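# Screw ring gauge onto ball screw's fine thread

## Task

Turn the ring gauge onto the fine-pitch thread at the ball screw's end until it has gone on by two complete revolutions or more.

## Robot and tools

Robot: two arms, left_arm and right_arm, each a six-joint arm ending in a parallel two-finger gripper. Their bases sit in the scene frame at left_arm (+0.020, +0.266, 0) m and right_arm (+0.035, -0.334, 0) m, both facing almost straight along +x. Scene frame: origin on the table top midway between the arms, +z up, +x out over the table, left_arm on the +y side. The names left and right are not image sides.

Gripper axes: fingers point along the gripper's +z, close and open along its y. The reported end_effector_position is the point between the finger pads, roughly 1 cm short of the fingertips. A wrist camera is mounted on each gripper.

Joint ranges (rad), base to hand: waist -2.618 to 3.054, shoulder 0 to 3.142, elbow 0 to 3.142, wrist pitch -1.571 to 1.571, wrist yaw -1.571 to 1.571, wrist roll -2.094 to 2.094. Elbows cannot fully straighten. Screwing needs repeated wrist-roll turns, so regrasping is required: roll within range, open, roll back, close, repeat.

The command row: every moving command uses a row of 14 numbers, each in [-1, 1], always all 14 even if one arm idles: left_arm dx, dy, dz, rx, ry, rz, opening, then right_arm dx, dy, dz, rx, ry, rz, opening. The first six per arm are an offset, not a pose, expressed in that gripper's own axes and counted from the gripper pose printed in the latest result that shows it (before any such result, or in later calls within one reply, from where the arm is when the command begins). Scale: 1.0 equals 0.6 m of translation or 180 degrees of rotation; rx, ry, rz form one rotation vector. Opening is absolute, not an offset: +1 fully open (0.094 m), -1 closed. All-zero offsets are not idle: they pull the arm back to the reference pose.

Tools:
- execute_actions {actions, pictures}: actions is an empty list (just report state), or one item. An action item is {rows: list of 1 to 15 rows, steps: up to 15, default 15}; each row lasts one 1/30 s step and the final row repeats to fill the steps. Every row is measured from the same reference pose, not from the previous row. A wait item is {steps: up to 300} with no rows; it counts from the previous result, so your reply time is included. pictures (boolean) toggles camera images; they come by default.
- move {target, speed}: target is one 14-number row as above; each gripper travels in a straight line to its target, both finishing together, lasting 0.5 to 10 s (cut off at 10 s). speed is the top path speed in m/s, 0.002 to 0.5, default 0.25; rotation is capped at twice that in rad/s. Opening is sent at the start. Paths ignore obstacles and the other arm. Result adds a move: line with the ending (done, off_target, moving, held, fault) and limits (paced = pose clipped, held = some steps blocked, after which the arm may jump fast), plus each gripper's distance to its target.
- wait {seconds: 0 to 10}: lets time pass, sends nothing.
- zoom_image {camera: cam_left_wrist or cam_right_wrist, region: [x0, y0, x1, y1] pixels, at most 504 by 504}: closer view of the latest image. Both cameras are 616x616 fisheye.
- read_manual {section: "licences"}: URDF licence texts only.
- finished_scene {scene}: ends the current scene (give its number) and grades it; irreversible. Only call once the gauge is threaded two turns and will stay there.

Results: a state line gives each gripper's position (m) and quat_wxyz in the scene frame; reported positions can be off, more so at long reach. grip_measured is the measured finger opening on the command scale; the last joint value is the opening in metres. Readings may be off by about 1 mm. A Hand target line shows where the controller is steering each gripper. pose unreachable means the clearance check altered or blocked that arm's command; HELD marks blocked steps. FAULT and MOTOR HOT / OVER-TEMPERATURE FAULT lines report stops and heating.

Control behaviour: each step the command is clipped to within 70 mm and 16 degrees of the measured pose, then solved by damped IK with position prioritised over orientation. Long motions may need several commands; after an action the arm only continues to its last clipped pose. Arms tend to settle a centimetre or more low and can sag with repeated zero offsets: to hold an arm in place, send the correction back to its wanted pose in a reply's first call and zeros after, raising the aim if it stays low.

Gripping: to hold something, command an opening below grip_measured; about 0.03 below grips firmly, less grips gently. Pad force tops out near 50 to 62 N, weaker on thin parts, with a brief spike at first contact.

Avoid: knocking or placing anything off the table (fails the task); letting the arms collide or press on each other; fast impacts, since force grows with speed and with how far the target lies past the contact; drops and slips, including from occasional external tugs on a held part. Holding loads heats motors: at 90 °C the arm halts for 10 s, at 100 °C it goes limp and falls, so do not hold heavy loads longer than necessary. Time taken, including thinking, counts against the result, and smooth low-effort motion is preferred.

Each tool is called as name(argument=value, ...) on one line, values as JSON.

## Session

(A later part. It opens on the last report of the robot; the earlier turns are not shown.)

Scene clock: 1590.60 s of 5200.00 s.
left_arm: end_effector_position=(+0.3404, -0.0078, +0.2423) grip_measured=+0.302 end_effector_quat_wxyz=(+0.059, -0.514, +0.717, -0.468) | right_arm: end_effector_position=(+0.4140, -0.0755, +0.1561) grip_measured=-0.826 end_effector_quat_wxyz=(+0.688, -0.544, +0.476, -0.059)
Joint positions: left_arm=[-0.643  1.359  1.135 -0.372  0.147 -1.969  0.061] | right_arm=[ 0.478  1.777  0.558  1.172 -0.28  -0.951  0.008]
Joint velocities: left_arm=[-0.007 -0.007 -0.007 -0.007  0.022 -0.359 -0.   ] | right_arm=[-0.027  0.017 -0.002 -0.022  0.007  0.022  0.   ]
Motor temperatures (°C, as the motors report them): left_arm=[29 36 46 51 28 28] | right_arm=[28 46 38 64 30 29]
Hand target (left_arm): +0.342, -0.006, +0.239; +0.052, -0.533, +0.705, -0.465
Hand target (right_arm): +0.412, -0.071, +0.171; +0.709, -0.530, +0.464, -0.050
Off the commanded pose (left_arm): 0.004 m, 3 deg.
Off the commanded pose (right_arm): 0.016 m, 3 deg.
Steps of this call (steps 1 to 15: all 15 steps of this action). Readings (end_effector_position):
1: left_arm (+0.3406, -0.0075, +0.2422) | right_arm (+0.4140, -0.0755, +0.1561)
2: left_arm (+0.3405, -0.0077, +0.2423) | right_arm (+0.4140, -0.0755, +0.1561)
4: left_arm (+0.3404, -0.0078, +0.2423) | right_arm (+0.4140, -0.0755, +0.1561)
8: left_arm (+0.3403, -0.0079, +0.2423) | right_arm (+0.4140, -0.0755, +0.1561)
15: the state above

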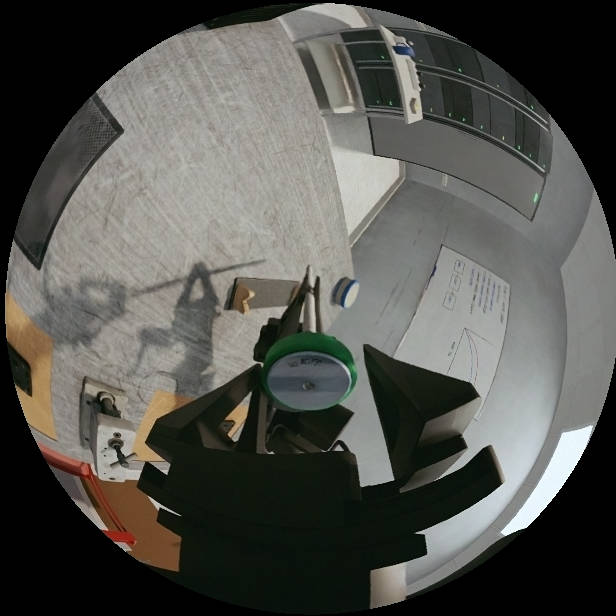

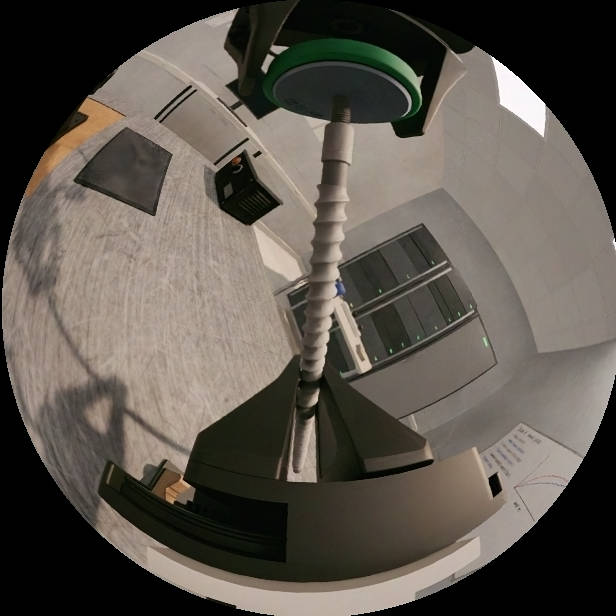

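execute_actions(actions=[{"rows": [[0.001,0.005,0.003,-0.0043,0.0029,-0.02,0.2,-0.0215,-0.0152,0.0012,0.0117,-0.0145,0.005,-0.88]], "steps": 9}], pictures=false)

execute_actions(actions=[{"rows": [[-0.0029,0.0029,0.003,-0.0023,-0.0013,0,0.13,-0.0215,-0.0152,0.0012,0.0117,-0.0145,0.005,-0.88],[-0.0029,0.0029,0.003,-0.0023,-0.0013,0,0.1,-0.0215,-0.0152,0.0012,0.0117,-0.0145,0.005,-0.88],[-0.0029,0.0029,0.003,-0.0023,-0.0013,0,0.08,-0.0215,-0.0152,0.0012,0.0117,-0.0145,0.005,-0.88],[-0.0029,0.0029,0.003,-0.0023,-0.0013,0,0.06,-0.0215,-0.0152,0.0012,0.0117,-0.0145,0.005,-0.88],[-0.0029,0.0029,0.003,-0.0023,-0.0013,0,0.04,-0.0215,-0.0152,0.0012,0.0117,-0.0145,0.005,-0.88]], "steps": 10}], pictures=false)

execute_actions(actions=[{"rows": [[-0.0029,0.0029,0.003,-0.0025,-0.0007,0.178,0.04,-0.0262,-0.0152,0.0012,0.0111,-0.019,0.005,-0.88]], "steps": 15}], pictures=false)

execute_actions(actions=[{"rows": [[-0.0011,0.004,0.003,-0.0025,0.0006,0.178,0.04,-0.0262,-0.0152,0.0012,0.0111,-0.019,0.005,-0.88]], "steps": 15}], pictures=false)

execute_actions(actions=[{"rows": [[0.0009,0.004,0.003,-0.0019,0.0018,0.178,0.04,-0.0262,-0.0152,0.0012,0.0111,-0.019,0.005,-0.88]], "steps": 15}], pictures=false)

execute_actions(actions=[{"rows": [[0.0028,0.0031,0.003,-0.0008,0.0025,0.178,0.04,-0.0262,-0.0152,0.0012,0.0111,-0.019,0.005,-0.88]], "steps": 15}], pictures=false)

execute_actions(actions=[{"rows": [[0.0039,0.0014,0.003,0.0005,0.0026,0.178,0.04,-0.0262,-0.0152,0.0012,0.0111,-0.019,0.005,-0.88]], "steps": 15}], pictures=false)

execute_actions(actions=[{"rows": [[0.0041,-0.0007,0.003,0.0016,0.002,0.178,0.04,-0.0262,-0.0152,0.0012,0.0111,-0.019,0.005,-0.88]], "steps": 15}], pictures=false)

execute_actions(actions=[{"rows": [[0.0033,-0.0026,0.003,0.0024,0.001,0.178,0.04,-0.0262,-0.0152,0.0012,0.0111,-0.019,0.005,-0.88]], "steps": 15}], pictures=false)

execute_actions(actions=[{"rows": [[0.0016,-0.0037,0.003,0.0026,-0.0003,0.175,0.04,-0.0262,-0.0152,0.0012,0.0111,-0.019,0.005,-0.88]], "steps": 15}], pictures=true)

zoom_image(camera="cam_right_wrist", region=[270, 0, 430, 160])

Scene clock: 1608.10 s of 5200.00 s.
left_arm: end_effector_position=(+0.3392, -0.0090, +0.2424) grip_measured=+0.202 end_effector_quat_wxyz=(+0.042, -0.531, +0.704, -0.470) | right_arm: end_effector_position=(+0.4140, -0.0755, +0.1561) grip_measured=-0.826 end_effector_quat_wxyz=(+0.688, -0.544, +0.476, -0.059)
Joint positions: left_arm=[-0.643  1.359  1.135 -0.372  0.156 -2.022  0.056] | right_arm=[ 0.478  1.777  0.558  1.172 -0.28  -0.951  0.008]
Joint velocities: left_arm=[-0.027  0.007  0.012 -0.037 -0.037 -0.007 -0.001] | right_arm=[ 0.002 -0.032 -0.012 -0.081  0.022 -0.051  0.   ]
Motor temperatures (°C, as the motors report them): left_arm=[29 37 46 51 28 28] | right_arm=[28 46 38 64 30 29]
Hand target (left_arm): +0.339, -0.009, +0.239; +0.037, -0.534, +0.704, -0.467
Hand target (right_arm): +0.412, -0.071, +0.171; +0.709, -0.530, +0.464, -0.050
Off the commanded pose (left_arm): 0.003 m, 1 deg.
Off the commanded pose (right_arm): 0.016 m, 3 deg.
Steps of this call (steps 1 to 90: nothing new was sent; then 14.20 s passed at rest; steps 91 to 99: all 9 steps of this action). Readings (end_effector_position):
91: left_arm (+0.3403, -0.0079, +0.2423) | right_arm (+0.4140, -0.0755, +0.1561)
92: left_arm (+0.3401, -0.0081, +0.2423) | right_arm (+0.4140, -0.0755, +0.1561)
94: left_arm (+0.3397, -0.0085, +0.2424) | right_arm (+0.4140, -0.0755, +0.1561)
98: left_arm (+0.3393, -0.0089, +0.2424) | right_arm (+0.4140, -0.0755, +0.1561)
99: the state above

Scene clock: 1608.43 s of 5200.00 s.
left_arm: end_effector_position=(+0.3391, -0.0092, +0.2425) grip_measured=+0.081 end_effector_quat_wxyz=(+0.042, -0.530, +0.704, -0.470) | right_arm: end_effector_position=(+0.4141, -0.0755, +0.1561) grip_measured=-0.826 end_effector_quat_wxyz=(+0.688, -0.543, +0.477, -0.057)
Joint positions: left_arm=[-0.643  1.359  1.135 -0.372  0.157 -2.022  0.051] | right_arm=[ 0.478  1.777  0.558  1.172 -0.279 -0.947  0.008]
Joint velocities: left_arm=[-0.017  0.007  0.012 -0.037 -0.022  0.007  0.   ] | right_arm=[ 0.002 -0.002 -0.007 -0.022 -0.037  0.022 -0.001]
Motor temperatures (°C, as the motors report them): left_arm=[29 37 46 51 28 28] | right_arm=[28 46 38 64 30 29]
Hand target (left_arm): +0.340, -0.009, +0.239; +0.042, -0.532, +0.706, -0.466
Hand target (right_arm): +0.412, -0.071, +0.171; +0.709, -0.530, +0.464, -0.050
Off the commanded pose (left_arm): 0.003 m, 0 deg.
Off the commanded pose (right_arm): 0.016 m, 3 deg.
Steps of this call (steps 1 to 10: all 10 steps of this action). Readings (end_effector_position):
1: left_arm (+0.3392, -0.0090, +0.2424) | right_arm (+0.4140, -0.0755, +0.1561)
2: left_arm (+0.3392, -0.0090, +0.2424) | right_arm (+0.4140, -0.0755, +0.1561)
4: left_arm (+0.3391, -0.0092, +0.2425) | right_arm (+0.4141, -0.0755, +0.1561)
8: left_arm (+0.3391, -0.0092, +0.2425) | right_arm (+0.4141, -0.0755, +0.1561)
10: the state above

Scene clock: 1608.93 s of 5200.00 s.
left_arm: end_effector_position=(+0.3389, -0.0093, +0.2425) grip_measured=+0.081 end_effector_quat_wxyz=(+0.156, -0.340, +0.813, -0.445) | right_arm: end_effector_position=(+0.4140, -0.0755, +0.1565) grip_measured=-0.826 end_effector_quat_wxyz=(+0.689, -0.543, +0.477, -0.057)
Joint positions: left_arm=[-0.643  1.359  1.135 -0.372  0.159 -1.523  0.051] | right_arm=[ 0.478  1.777  0.558  1.173 -0.28  -0.945  0.008]
Joint velocities: left_arm=[-0.002  0.012 -0.012 -0.022 -0.022  0.315  0.   ] | right_arm=[ 0.007  0.012 -0.002 -0.007  0.037 -0.051 -0.   ]
Motor temperatures (°C, as the motors report them): left_arm=[29 37 46 51 28 28] | right_arm=[28 46 38 64 30 29]
Hand target (left_arm): +0.340, -0.009, +0.240; +0.168, -0.317, +0.825, -0.437
Hand target (right_arm): +0.410, -0.070, +0.173; +0.711, -0.530, +0.460, -0.044
Off the commanded pose (left_arm): 0.003 m, 4 deg.
Off the commanded pose (right_arm): 0.018 m, 4 deg.
Steps of this call (steps 1 to 15: all 15 steps of this action). Readings (end_effector_position):
1: left_arm (+0.3391, -0.0092, +0.2425) | right_arm (+0.4140, -0.0755, +0.1562)
2: left_arm (+0.3391, -0.0092, +0.2425) | right_arm (+0.4140, -0.0755, +0.1562)
4: left_arm (+0.3391, -0.0092, +0.2425) | right_arm (+0.4140, -0.0755, +0.1563)
8: left_arm (+0.3391, -0.0092, +0.2425) | right_arm (+0.4140, -0.0755, +0.1564)
15: the state above

Scene clock: 1609.43 s of 5200.00 s.
left_arm: end_effector_position=(+0.3388, -0.0091, +0.2422) grip_measured=+0.081 end_effector_quat_wxyz=(+0.260, -0.130, +0.872, -0.393) | right_arm: end_effector_position=(+0.4141, -0.0755, +0.1568) grip_measured=-0.826 end_effector_quat_wxyz=(+0.689, -0.543, +0.477, -0.057)
Joint positions: left_arm=[-0.643  1.359  1.135 -0.374  0.158 -1.026  0.051] | right_arm=[ 0.478  1.777  0.558  1.174 -0.279 -0.945  0.008]
Joint velocities: left_arm=[-0.007  0.012 -0.012 -0.051 -0.051  0.256 -0.   ] | right_arm=[-0.017 -0.002 -0.007  0.037 -0.081  0.007  0.   ]
Motor temperatures (°C, as the motors report them): left_arm=[29 37 46 51 28 28] | right_arm=[28 46 38 64 30 29]
Hand target (left_arm): +0.339, -0.009, +0.239; +0.271, -0.104, +0.877, -0.382
Hand target (right_arm): +0.410, -0.070, +0.173; +0.712, -0.529, +0.460, -0.044
Off the commanded pose (left_arm): 0.003 m, 4 deg.
Off the commanded pose (right_arm): 0.018 m, 4 deg.
Steps of this call (steps 1 to 15: all 15 steps of this action). Readings (end_effector_position):
1: left_arm (+0.3389, -0.0093, +0.2424) | right_arm (+0.4140, -0.0755, +0.1565)
2: left_arm (+0.3389, -0.0093, +0.2424) | right_arm (+0.4140, -0.0755, +0.1566)
4: left_arm (+0.3389, -0.0093, +0.2424) | right_arm (+0.4140, -0.0755, +0.1567)
8: left_arm (+0.3389, -0.0092, +0.2423) | right_arm (+0.4141, -0.0755, +0.1568)
15: the state above

Scene clock: 1609.93 s of 5200.00 s.
left_arm: end_effector_position=(+0.3390, -0.0089, +0.2421) grip_measured=+0.081 end_effector_quat_wxyz=(+0.350, +0.090, +0.877, -0.316) | right_arm: end_effector_position=(+0.4141, -0.0755, +0.1569) grip_measured=-0.826 end_effector_quat_wxyz=(+0.689, -0.543, +0.477, -0.057)
Joint positions: left_arm=[-0.643  1.359  1.135 -0.374  0.156 -0.527  0.051] | right_arm=[ 0.478  1.777  0.558  1.175 -0.279 -0.945  0.008]
Joint velocities: left_arm=[-0.002  0.002  0.017  0.051  0.081  0.344 -0.001] | right_arm=[ 0.007 -0.002 -0.007  0.007 -0.037 -0.007  0.   ]
Motor temperatures (°C, as the motors report them): left_arm=[29 37 46 51 28 28] | right_arm=[28 46 38 64 30 29]
Hand target (left_arm): +0.339, -0.009, +0.239; +0.356, +0.115, +0.876, -0.304
Hand target (right_arm): +0.410, -0.070, +0.173; +0.712, -0.529, +0.459, -0.044
Off the commanded pose (left_arm): 0.003 m, 3 deg.
Off the commanded pose (right_arm): 0.018 m, 4 deg.
Steps of this call (steps 1 to 15: all 15 steps of this action). Readings (end_effector_position):
1: left_arm (+0.3388, -0.0091, +0.2422) | right_arm (+0.4141, -0.0755, +0.1568)
2: left_arm (+0.3389, -0.0090, +0.2422) | right_arm (+0.4141, -0.0755, +0.1568)
4: left_arm (+0.3389, -0.0090, +0.2421) | right_arm (+0.4141, -0.0755, +0.1569)
8: left_arm (+0.3390, -0.0089, +0.2421) | right_arm (+0.4141, -0.0755, +0.1569)
15: the state above

Scene clock: 1610.43 s of 5200.00 s.
left_arm: end_effector_position=(+0.3391, -0.0088, +0.2421) grip_measured=+0.081 end_effector_quat_wxyz=(+0.418, +0.305, +0.828, -0.218) | right_arm: end_effector_position=(+0.4141, -0.0755, +0.1570) grip_measured=-0.826 end_effector_quat_wxyz=(+0.690, -0.542, +0.476, -0.057)
Joint positions: left_arm=[-0.643  1.359  1.135 -0.374  0.156 -0.023  0.051] | right_arm=[ 0.478  1.777  0.558  1.175 -0.279 -0.945  0.008]
Joint velocities: left_arm=[ 0.012 -0.012  0.002 -0.066 -0.037  0.256  0.001] | right_arm=[ 0.007  0.007  0.002  0.037  0.051 -0.051 -0.001]
Motor temperatures (°C, as the motors report them): left_arm=[29 37 46 51 28 28] | right_arm=[28 46 38 64 30 29]
Hand target (left_arm): +0.339, -0.009, +0.239; +0.420, +0.328, +0.821, -0.206
Hand target (right_arm): +0.410, -0.070, +0.173; +0.712, -0.529, +0.459, -0.044
Off the commanded pose (left_arm): 0.003 m, 3 deg.
Off the commanded pose (right_arm): 0.018 m, 4 deg.
Steps of this call (steps 1 to 15: all 15 steps of this action). Readings (end_effector_position):
1: left_arm (+0.3391, -0.0089, +0.2421) | right_arm (+0.4141, -0.0755, +0.1569)
2: left_arm (+0.3391, -0.0089, +0.2421) | right_arm (+0.4141, -0.0755, +0.1569)
4: left_arm (+0.3391, -0.0088, +0.2421) | right_arm (+0.4141, -0.0755, +0.1569)
8: left_arm (+0.3391, -0.0088, +0.2421) | right_arm (+0.4141, -0.0755, +0.1570)
15: the state above

Scene clock: 1610.93 s of 5200.00 s.
left_arm: end_effector_position=(+0.3393, -0.0087, +0.2421) grip_measured=+0.081 end_effector_quat_wxyz=(+0.459, +0.502, +0.725, -0.106) | right_arm: end_effector_position=(+0.4141, -0.0755, +0.1571) grip_measured=-0.826 end_effector_quat_wxyz=(+0.690, -0.542, +0.476, -0.057)
Joint positions: left_arm=[-0.643  1.359  1.135 -0.374  0.154  0.482  0.051] | right_arm=[ 0.478  1.777  0.558  1.175 -0.279 -0.945  0.008]
Joint velocities: left_arm=[-0.022  0.022 -0.012  0.022  0.022  0.286  0.001] | right_arm=[-0.007 -0.007 -0.002  0.037  0.022  0.037 -0.   ]
Motor temperatures (°C, as the motors report them): left_arm=[29 37 46 51 28 28] | right_arm=[28 46 38 64 30 29]
Hand target (left_arm): +0.340, -0.008, +0.239; +0.458, +0.522, +0.713, -0.094
Hand target (right_arm): +0.410, -0.070, +0.174; +0.712, -0.529, +0.459, -0.044
Off the commanded pose (left_arm): 0.003 m, 3 deg.
Off the commanded pose (right_arm): 0.018 m, 4 deg.
Steps of this call (steps 1 to 15: all 15 steps of this action). Readings (end_effector_position):
1: left_arm (+0.3392, -0.0088, +0.2421) | right_arm (+0.4141, -0.0755, +0.1570)
2: left_arm (+0.3392, -0.0087, +0.2421) | right_arm (+0.4141, -0.0755, +0.1570)
4: left_arm (+0.3392, -0.0087, +0.2421) | right_arm (+0.4141, -0.0755, +0.1570)
8: left_arm (+0.3393, -0.0087, +0.2421) | right_arm (+0.4141, -0.0755, +0.1570)
15: the state above

Scene clock: 1611.43 s of 5200.00 s.
left_arm: end_effector_position=(+0.3394, -0.0086, +0.2421) grip_measured=+0.081 end_effector_quat_wxyz=(+0.471, +0.667, +0.577, +0.012) | right_arm: end_effector_position=(+0.4141, -0.0755, +0.1572) grip_measured=-0.826 end_effector_quat_wxyz=(+0.690, -0.542, +0.476, -0.058)
Joint positions: left_arm=[-0.643  1.359  1.135 -0.374  0.154  0.987  0.051] | right_arm=[ 0.478  1.777  0.558  1.176 -0.279 -0.946  0.008]
Joint velocities: left_arm=[-0.002  0.002  0.007 -0.007 -0.066  0.256 -0.001] | right_arm=[ 0.002  0.002  0.002 -0.037  0.051  0.007 -0.001]
Motor temperatures (°C, as the motors report them): left_arm=[29 37 46 51 28 28] | right_arm=[28 46 38 64 30 29]
Hand target (left_arm): +0.340, -0.008, +0.239; +0.467, +0.684, +0.560, +0.024
Hand target (right_arm): +0.410, -0.070, +0.174; +0.712, -0.529, +0.459, -0.044
Off the commanded pose (left_arm): 0.003 m, 3 deg.
Off the commanded pose (right_arm): 0.018 m, 4 deg.
Steps of this call (steps 1 to 15: all 15 steps of this action). Readings (end_effector_position):
1: left_arm (+0.3393, -0.0086, +0.2421) | right_arm (+0.4141, -0.0755, +0.1571)
2: left_arm (+0.3393, -0.0086, +0.2421) | right_arm (+0.4141, -0.0755, +0.1571)
4: left_arm (+0.3393, -0.0086, +0.2421) | right_arm (+0.4141, -0.0755, +0.1571)
8: left_arm (+0.3394, -0.0086, +0.2421) | right_arm (+0.4141, -0.0755, +0.1572)
15: the state above

Scene clock: 1611.93 s of 5200.00 s.
left_arm: end_effector_position=(+0.3395, -0.0084, +0.2421) grip_measured=+0.081 end_effector_quat_wxyz=(+0.453, +0.790, +0.392, +0.130) | right_arm: end_effector_position=(+0.4141, -0.0755, +0.1574) grip_measured=-0.826 end_effector_quat_wxyz=(+0.690, -0.543, +0.475, -0.059)
Joint positions: left_arm=[-0.643  1.359  1.135 -0.374  0.153  1.491  0.051] | right_arm=[ 0.478  1.777  0.558  1.177 -0.279 -0.949  0.008]
Joint velocities: left_arm=[ 0.022 -0.007 -0.002 -0.051 -0.037  0.3    0.   ] | right_arm=[ 0.017 -0.002 -0.002  0.007 -0.081 -0.007  0.   ]
Motor temperatures (°C, as the motors report them): left_arm=[29 37 46 51 28 28] | right_arm=[28 46 38 64 30 29]
Hand target (left_arm): +0.340, -0.008, +0.239; +0.446, +0.802, +0.372, +0.140
Hand target (right_arm): +0.410, -0.070, +0.174; +0.713, -0.529, +0.459, -0.045
Off the commanded pose (left_arm): 0.003 m, 3 deg.
Off the commanded pose (right_arm): 0.018 m, 4 deg.
Steps of this call (steps 1 to 15: all 15 steps of this action). Readings (end_effector_position):
1: left_arm (+0.3394, -0.0086, +0.2421) | right_arm (+0.4141, -0.0755, +0.1572)
2: left_arm (+0.3394, -0.0085, +0.2421) | right_arm (+0.4141, -0.0755, +0.1572)
4: left_arm (+0.3394, -0.0085, +0.2421) | right_arm (+0.4141, -0.0755, +0.1572)
8: left_arm (+0.3395, -0.0084, +0.2421) | right_arm (+0.4141, -0.0755, +0.1573)
15: the state above

Scene clock: 1612.43 s of 5200.00 s.
left_arm: end_effector_position=(+0.3398, -0.0081, +0.2420) grip_measured=+0.081 end_effector_quat_wxyz=(+0.406, +0.862, +0.186, +0.238) | right_arm: end_effector_position=(+0.4141, -0.0755, +0.1574) grip_measured=-0.826 end_effector_quat_wxyz=(+0.690, -0.543, +0.475, -0.059)
Joint positions: left_arm=[-0.643  1.359  1.135 -0.374  0.15   1.989  0.051] | right_arm=[ 0.478  1.777  0.558  1.177 -0.279 -0.95   0.008]
Joint velocities: left_arm=[-0.007  0.002  0.002 -0.022 -0.022  0.315  0.001] | right_arm=[-0.017  0.007  0.002 -0.051  0.022  0.022  0.   ]
Motor temperatures (°C, as the motors report them): left_arm=[29 37 46 51 28 28] | right_arm=[28 46 38 64 30 29]
Hand target (left_arm): +0.340, -0.008, +0.239; +0.398, +0.869, +0.164, +0.246
Hand target (right_arm): +0.410, -0.070, +0.174; +0.713, -0.529, +0.458, -0.046
Off the commanded pose (left_arm): 0.003 m, 3 deg.
Off the commanded pose (right_arm): 0.018 m, 4 deg.
Steps of this call (steps 1 to 15: all 15 steps of this action). Readings (end_effector_position):
1: left_arm (+0.3395, -0.0084, +0.2421) | right_arm (+0.4141, -0.0755, +0.1574)
2: left_arm (+0.3396, -0.0083, +0.2421) | right_arm (+0.4141, -0.0755, +0.1574)
4: left_arm (+0.3397, -0.0082, +0.2421) | right_arm (+0.4141, -0.0755, +0.1574)
8: left_arm (+0.3398, -0.0081, +0.2420) | right_arm (+0.4141, -0.0755, +0.1574)
15: the state above

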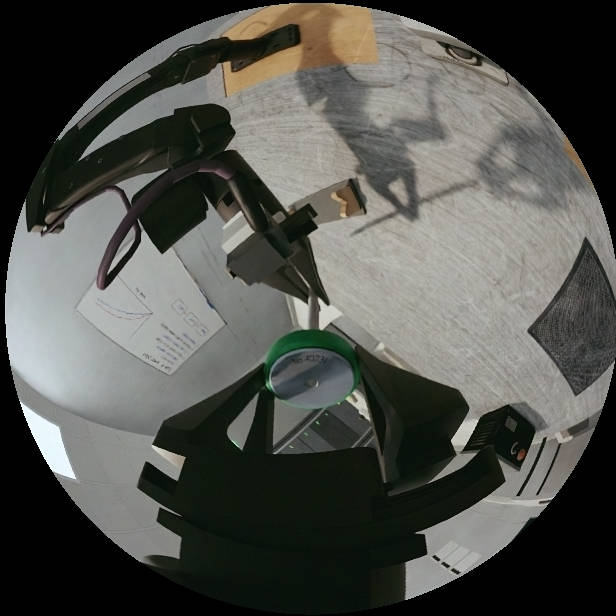

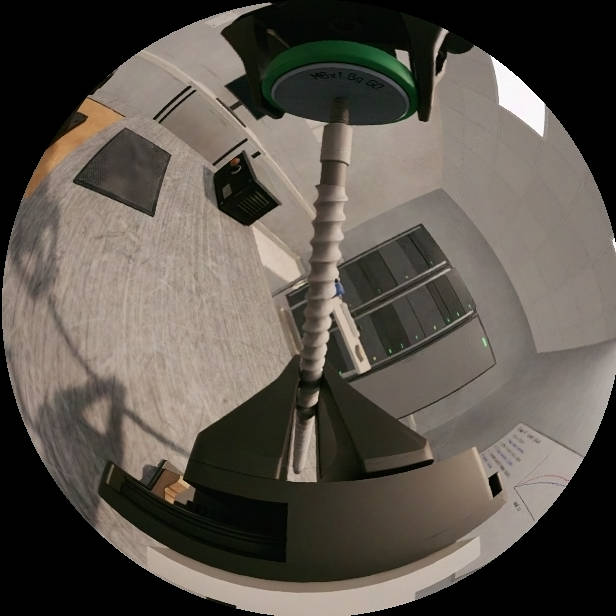

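Region (270, 0, 430, 160) of cam_right_wrist's 616x616 image, scaled by 3.150, with more detail than that image has.

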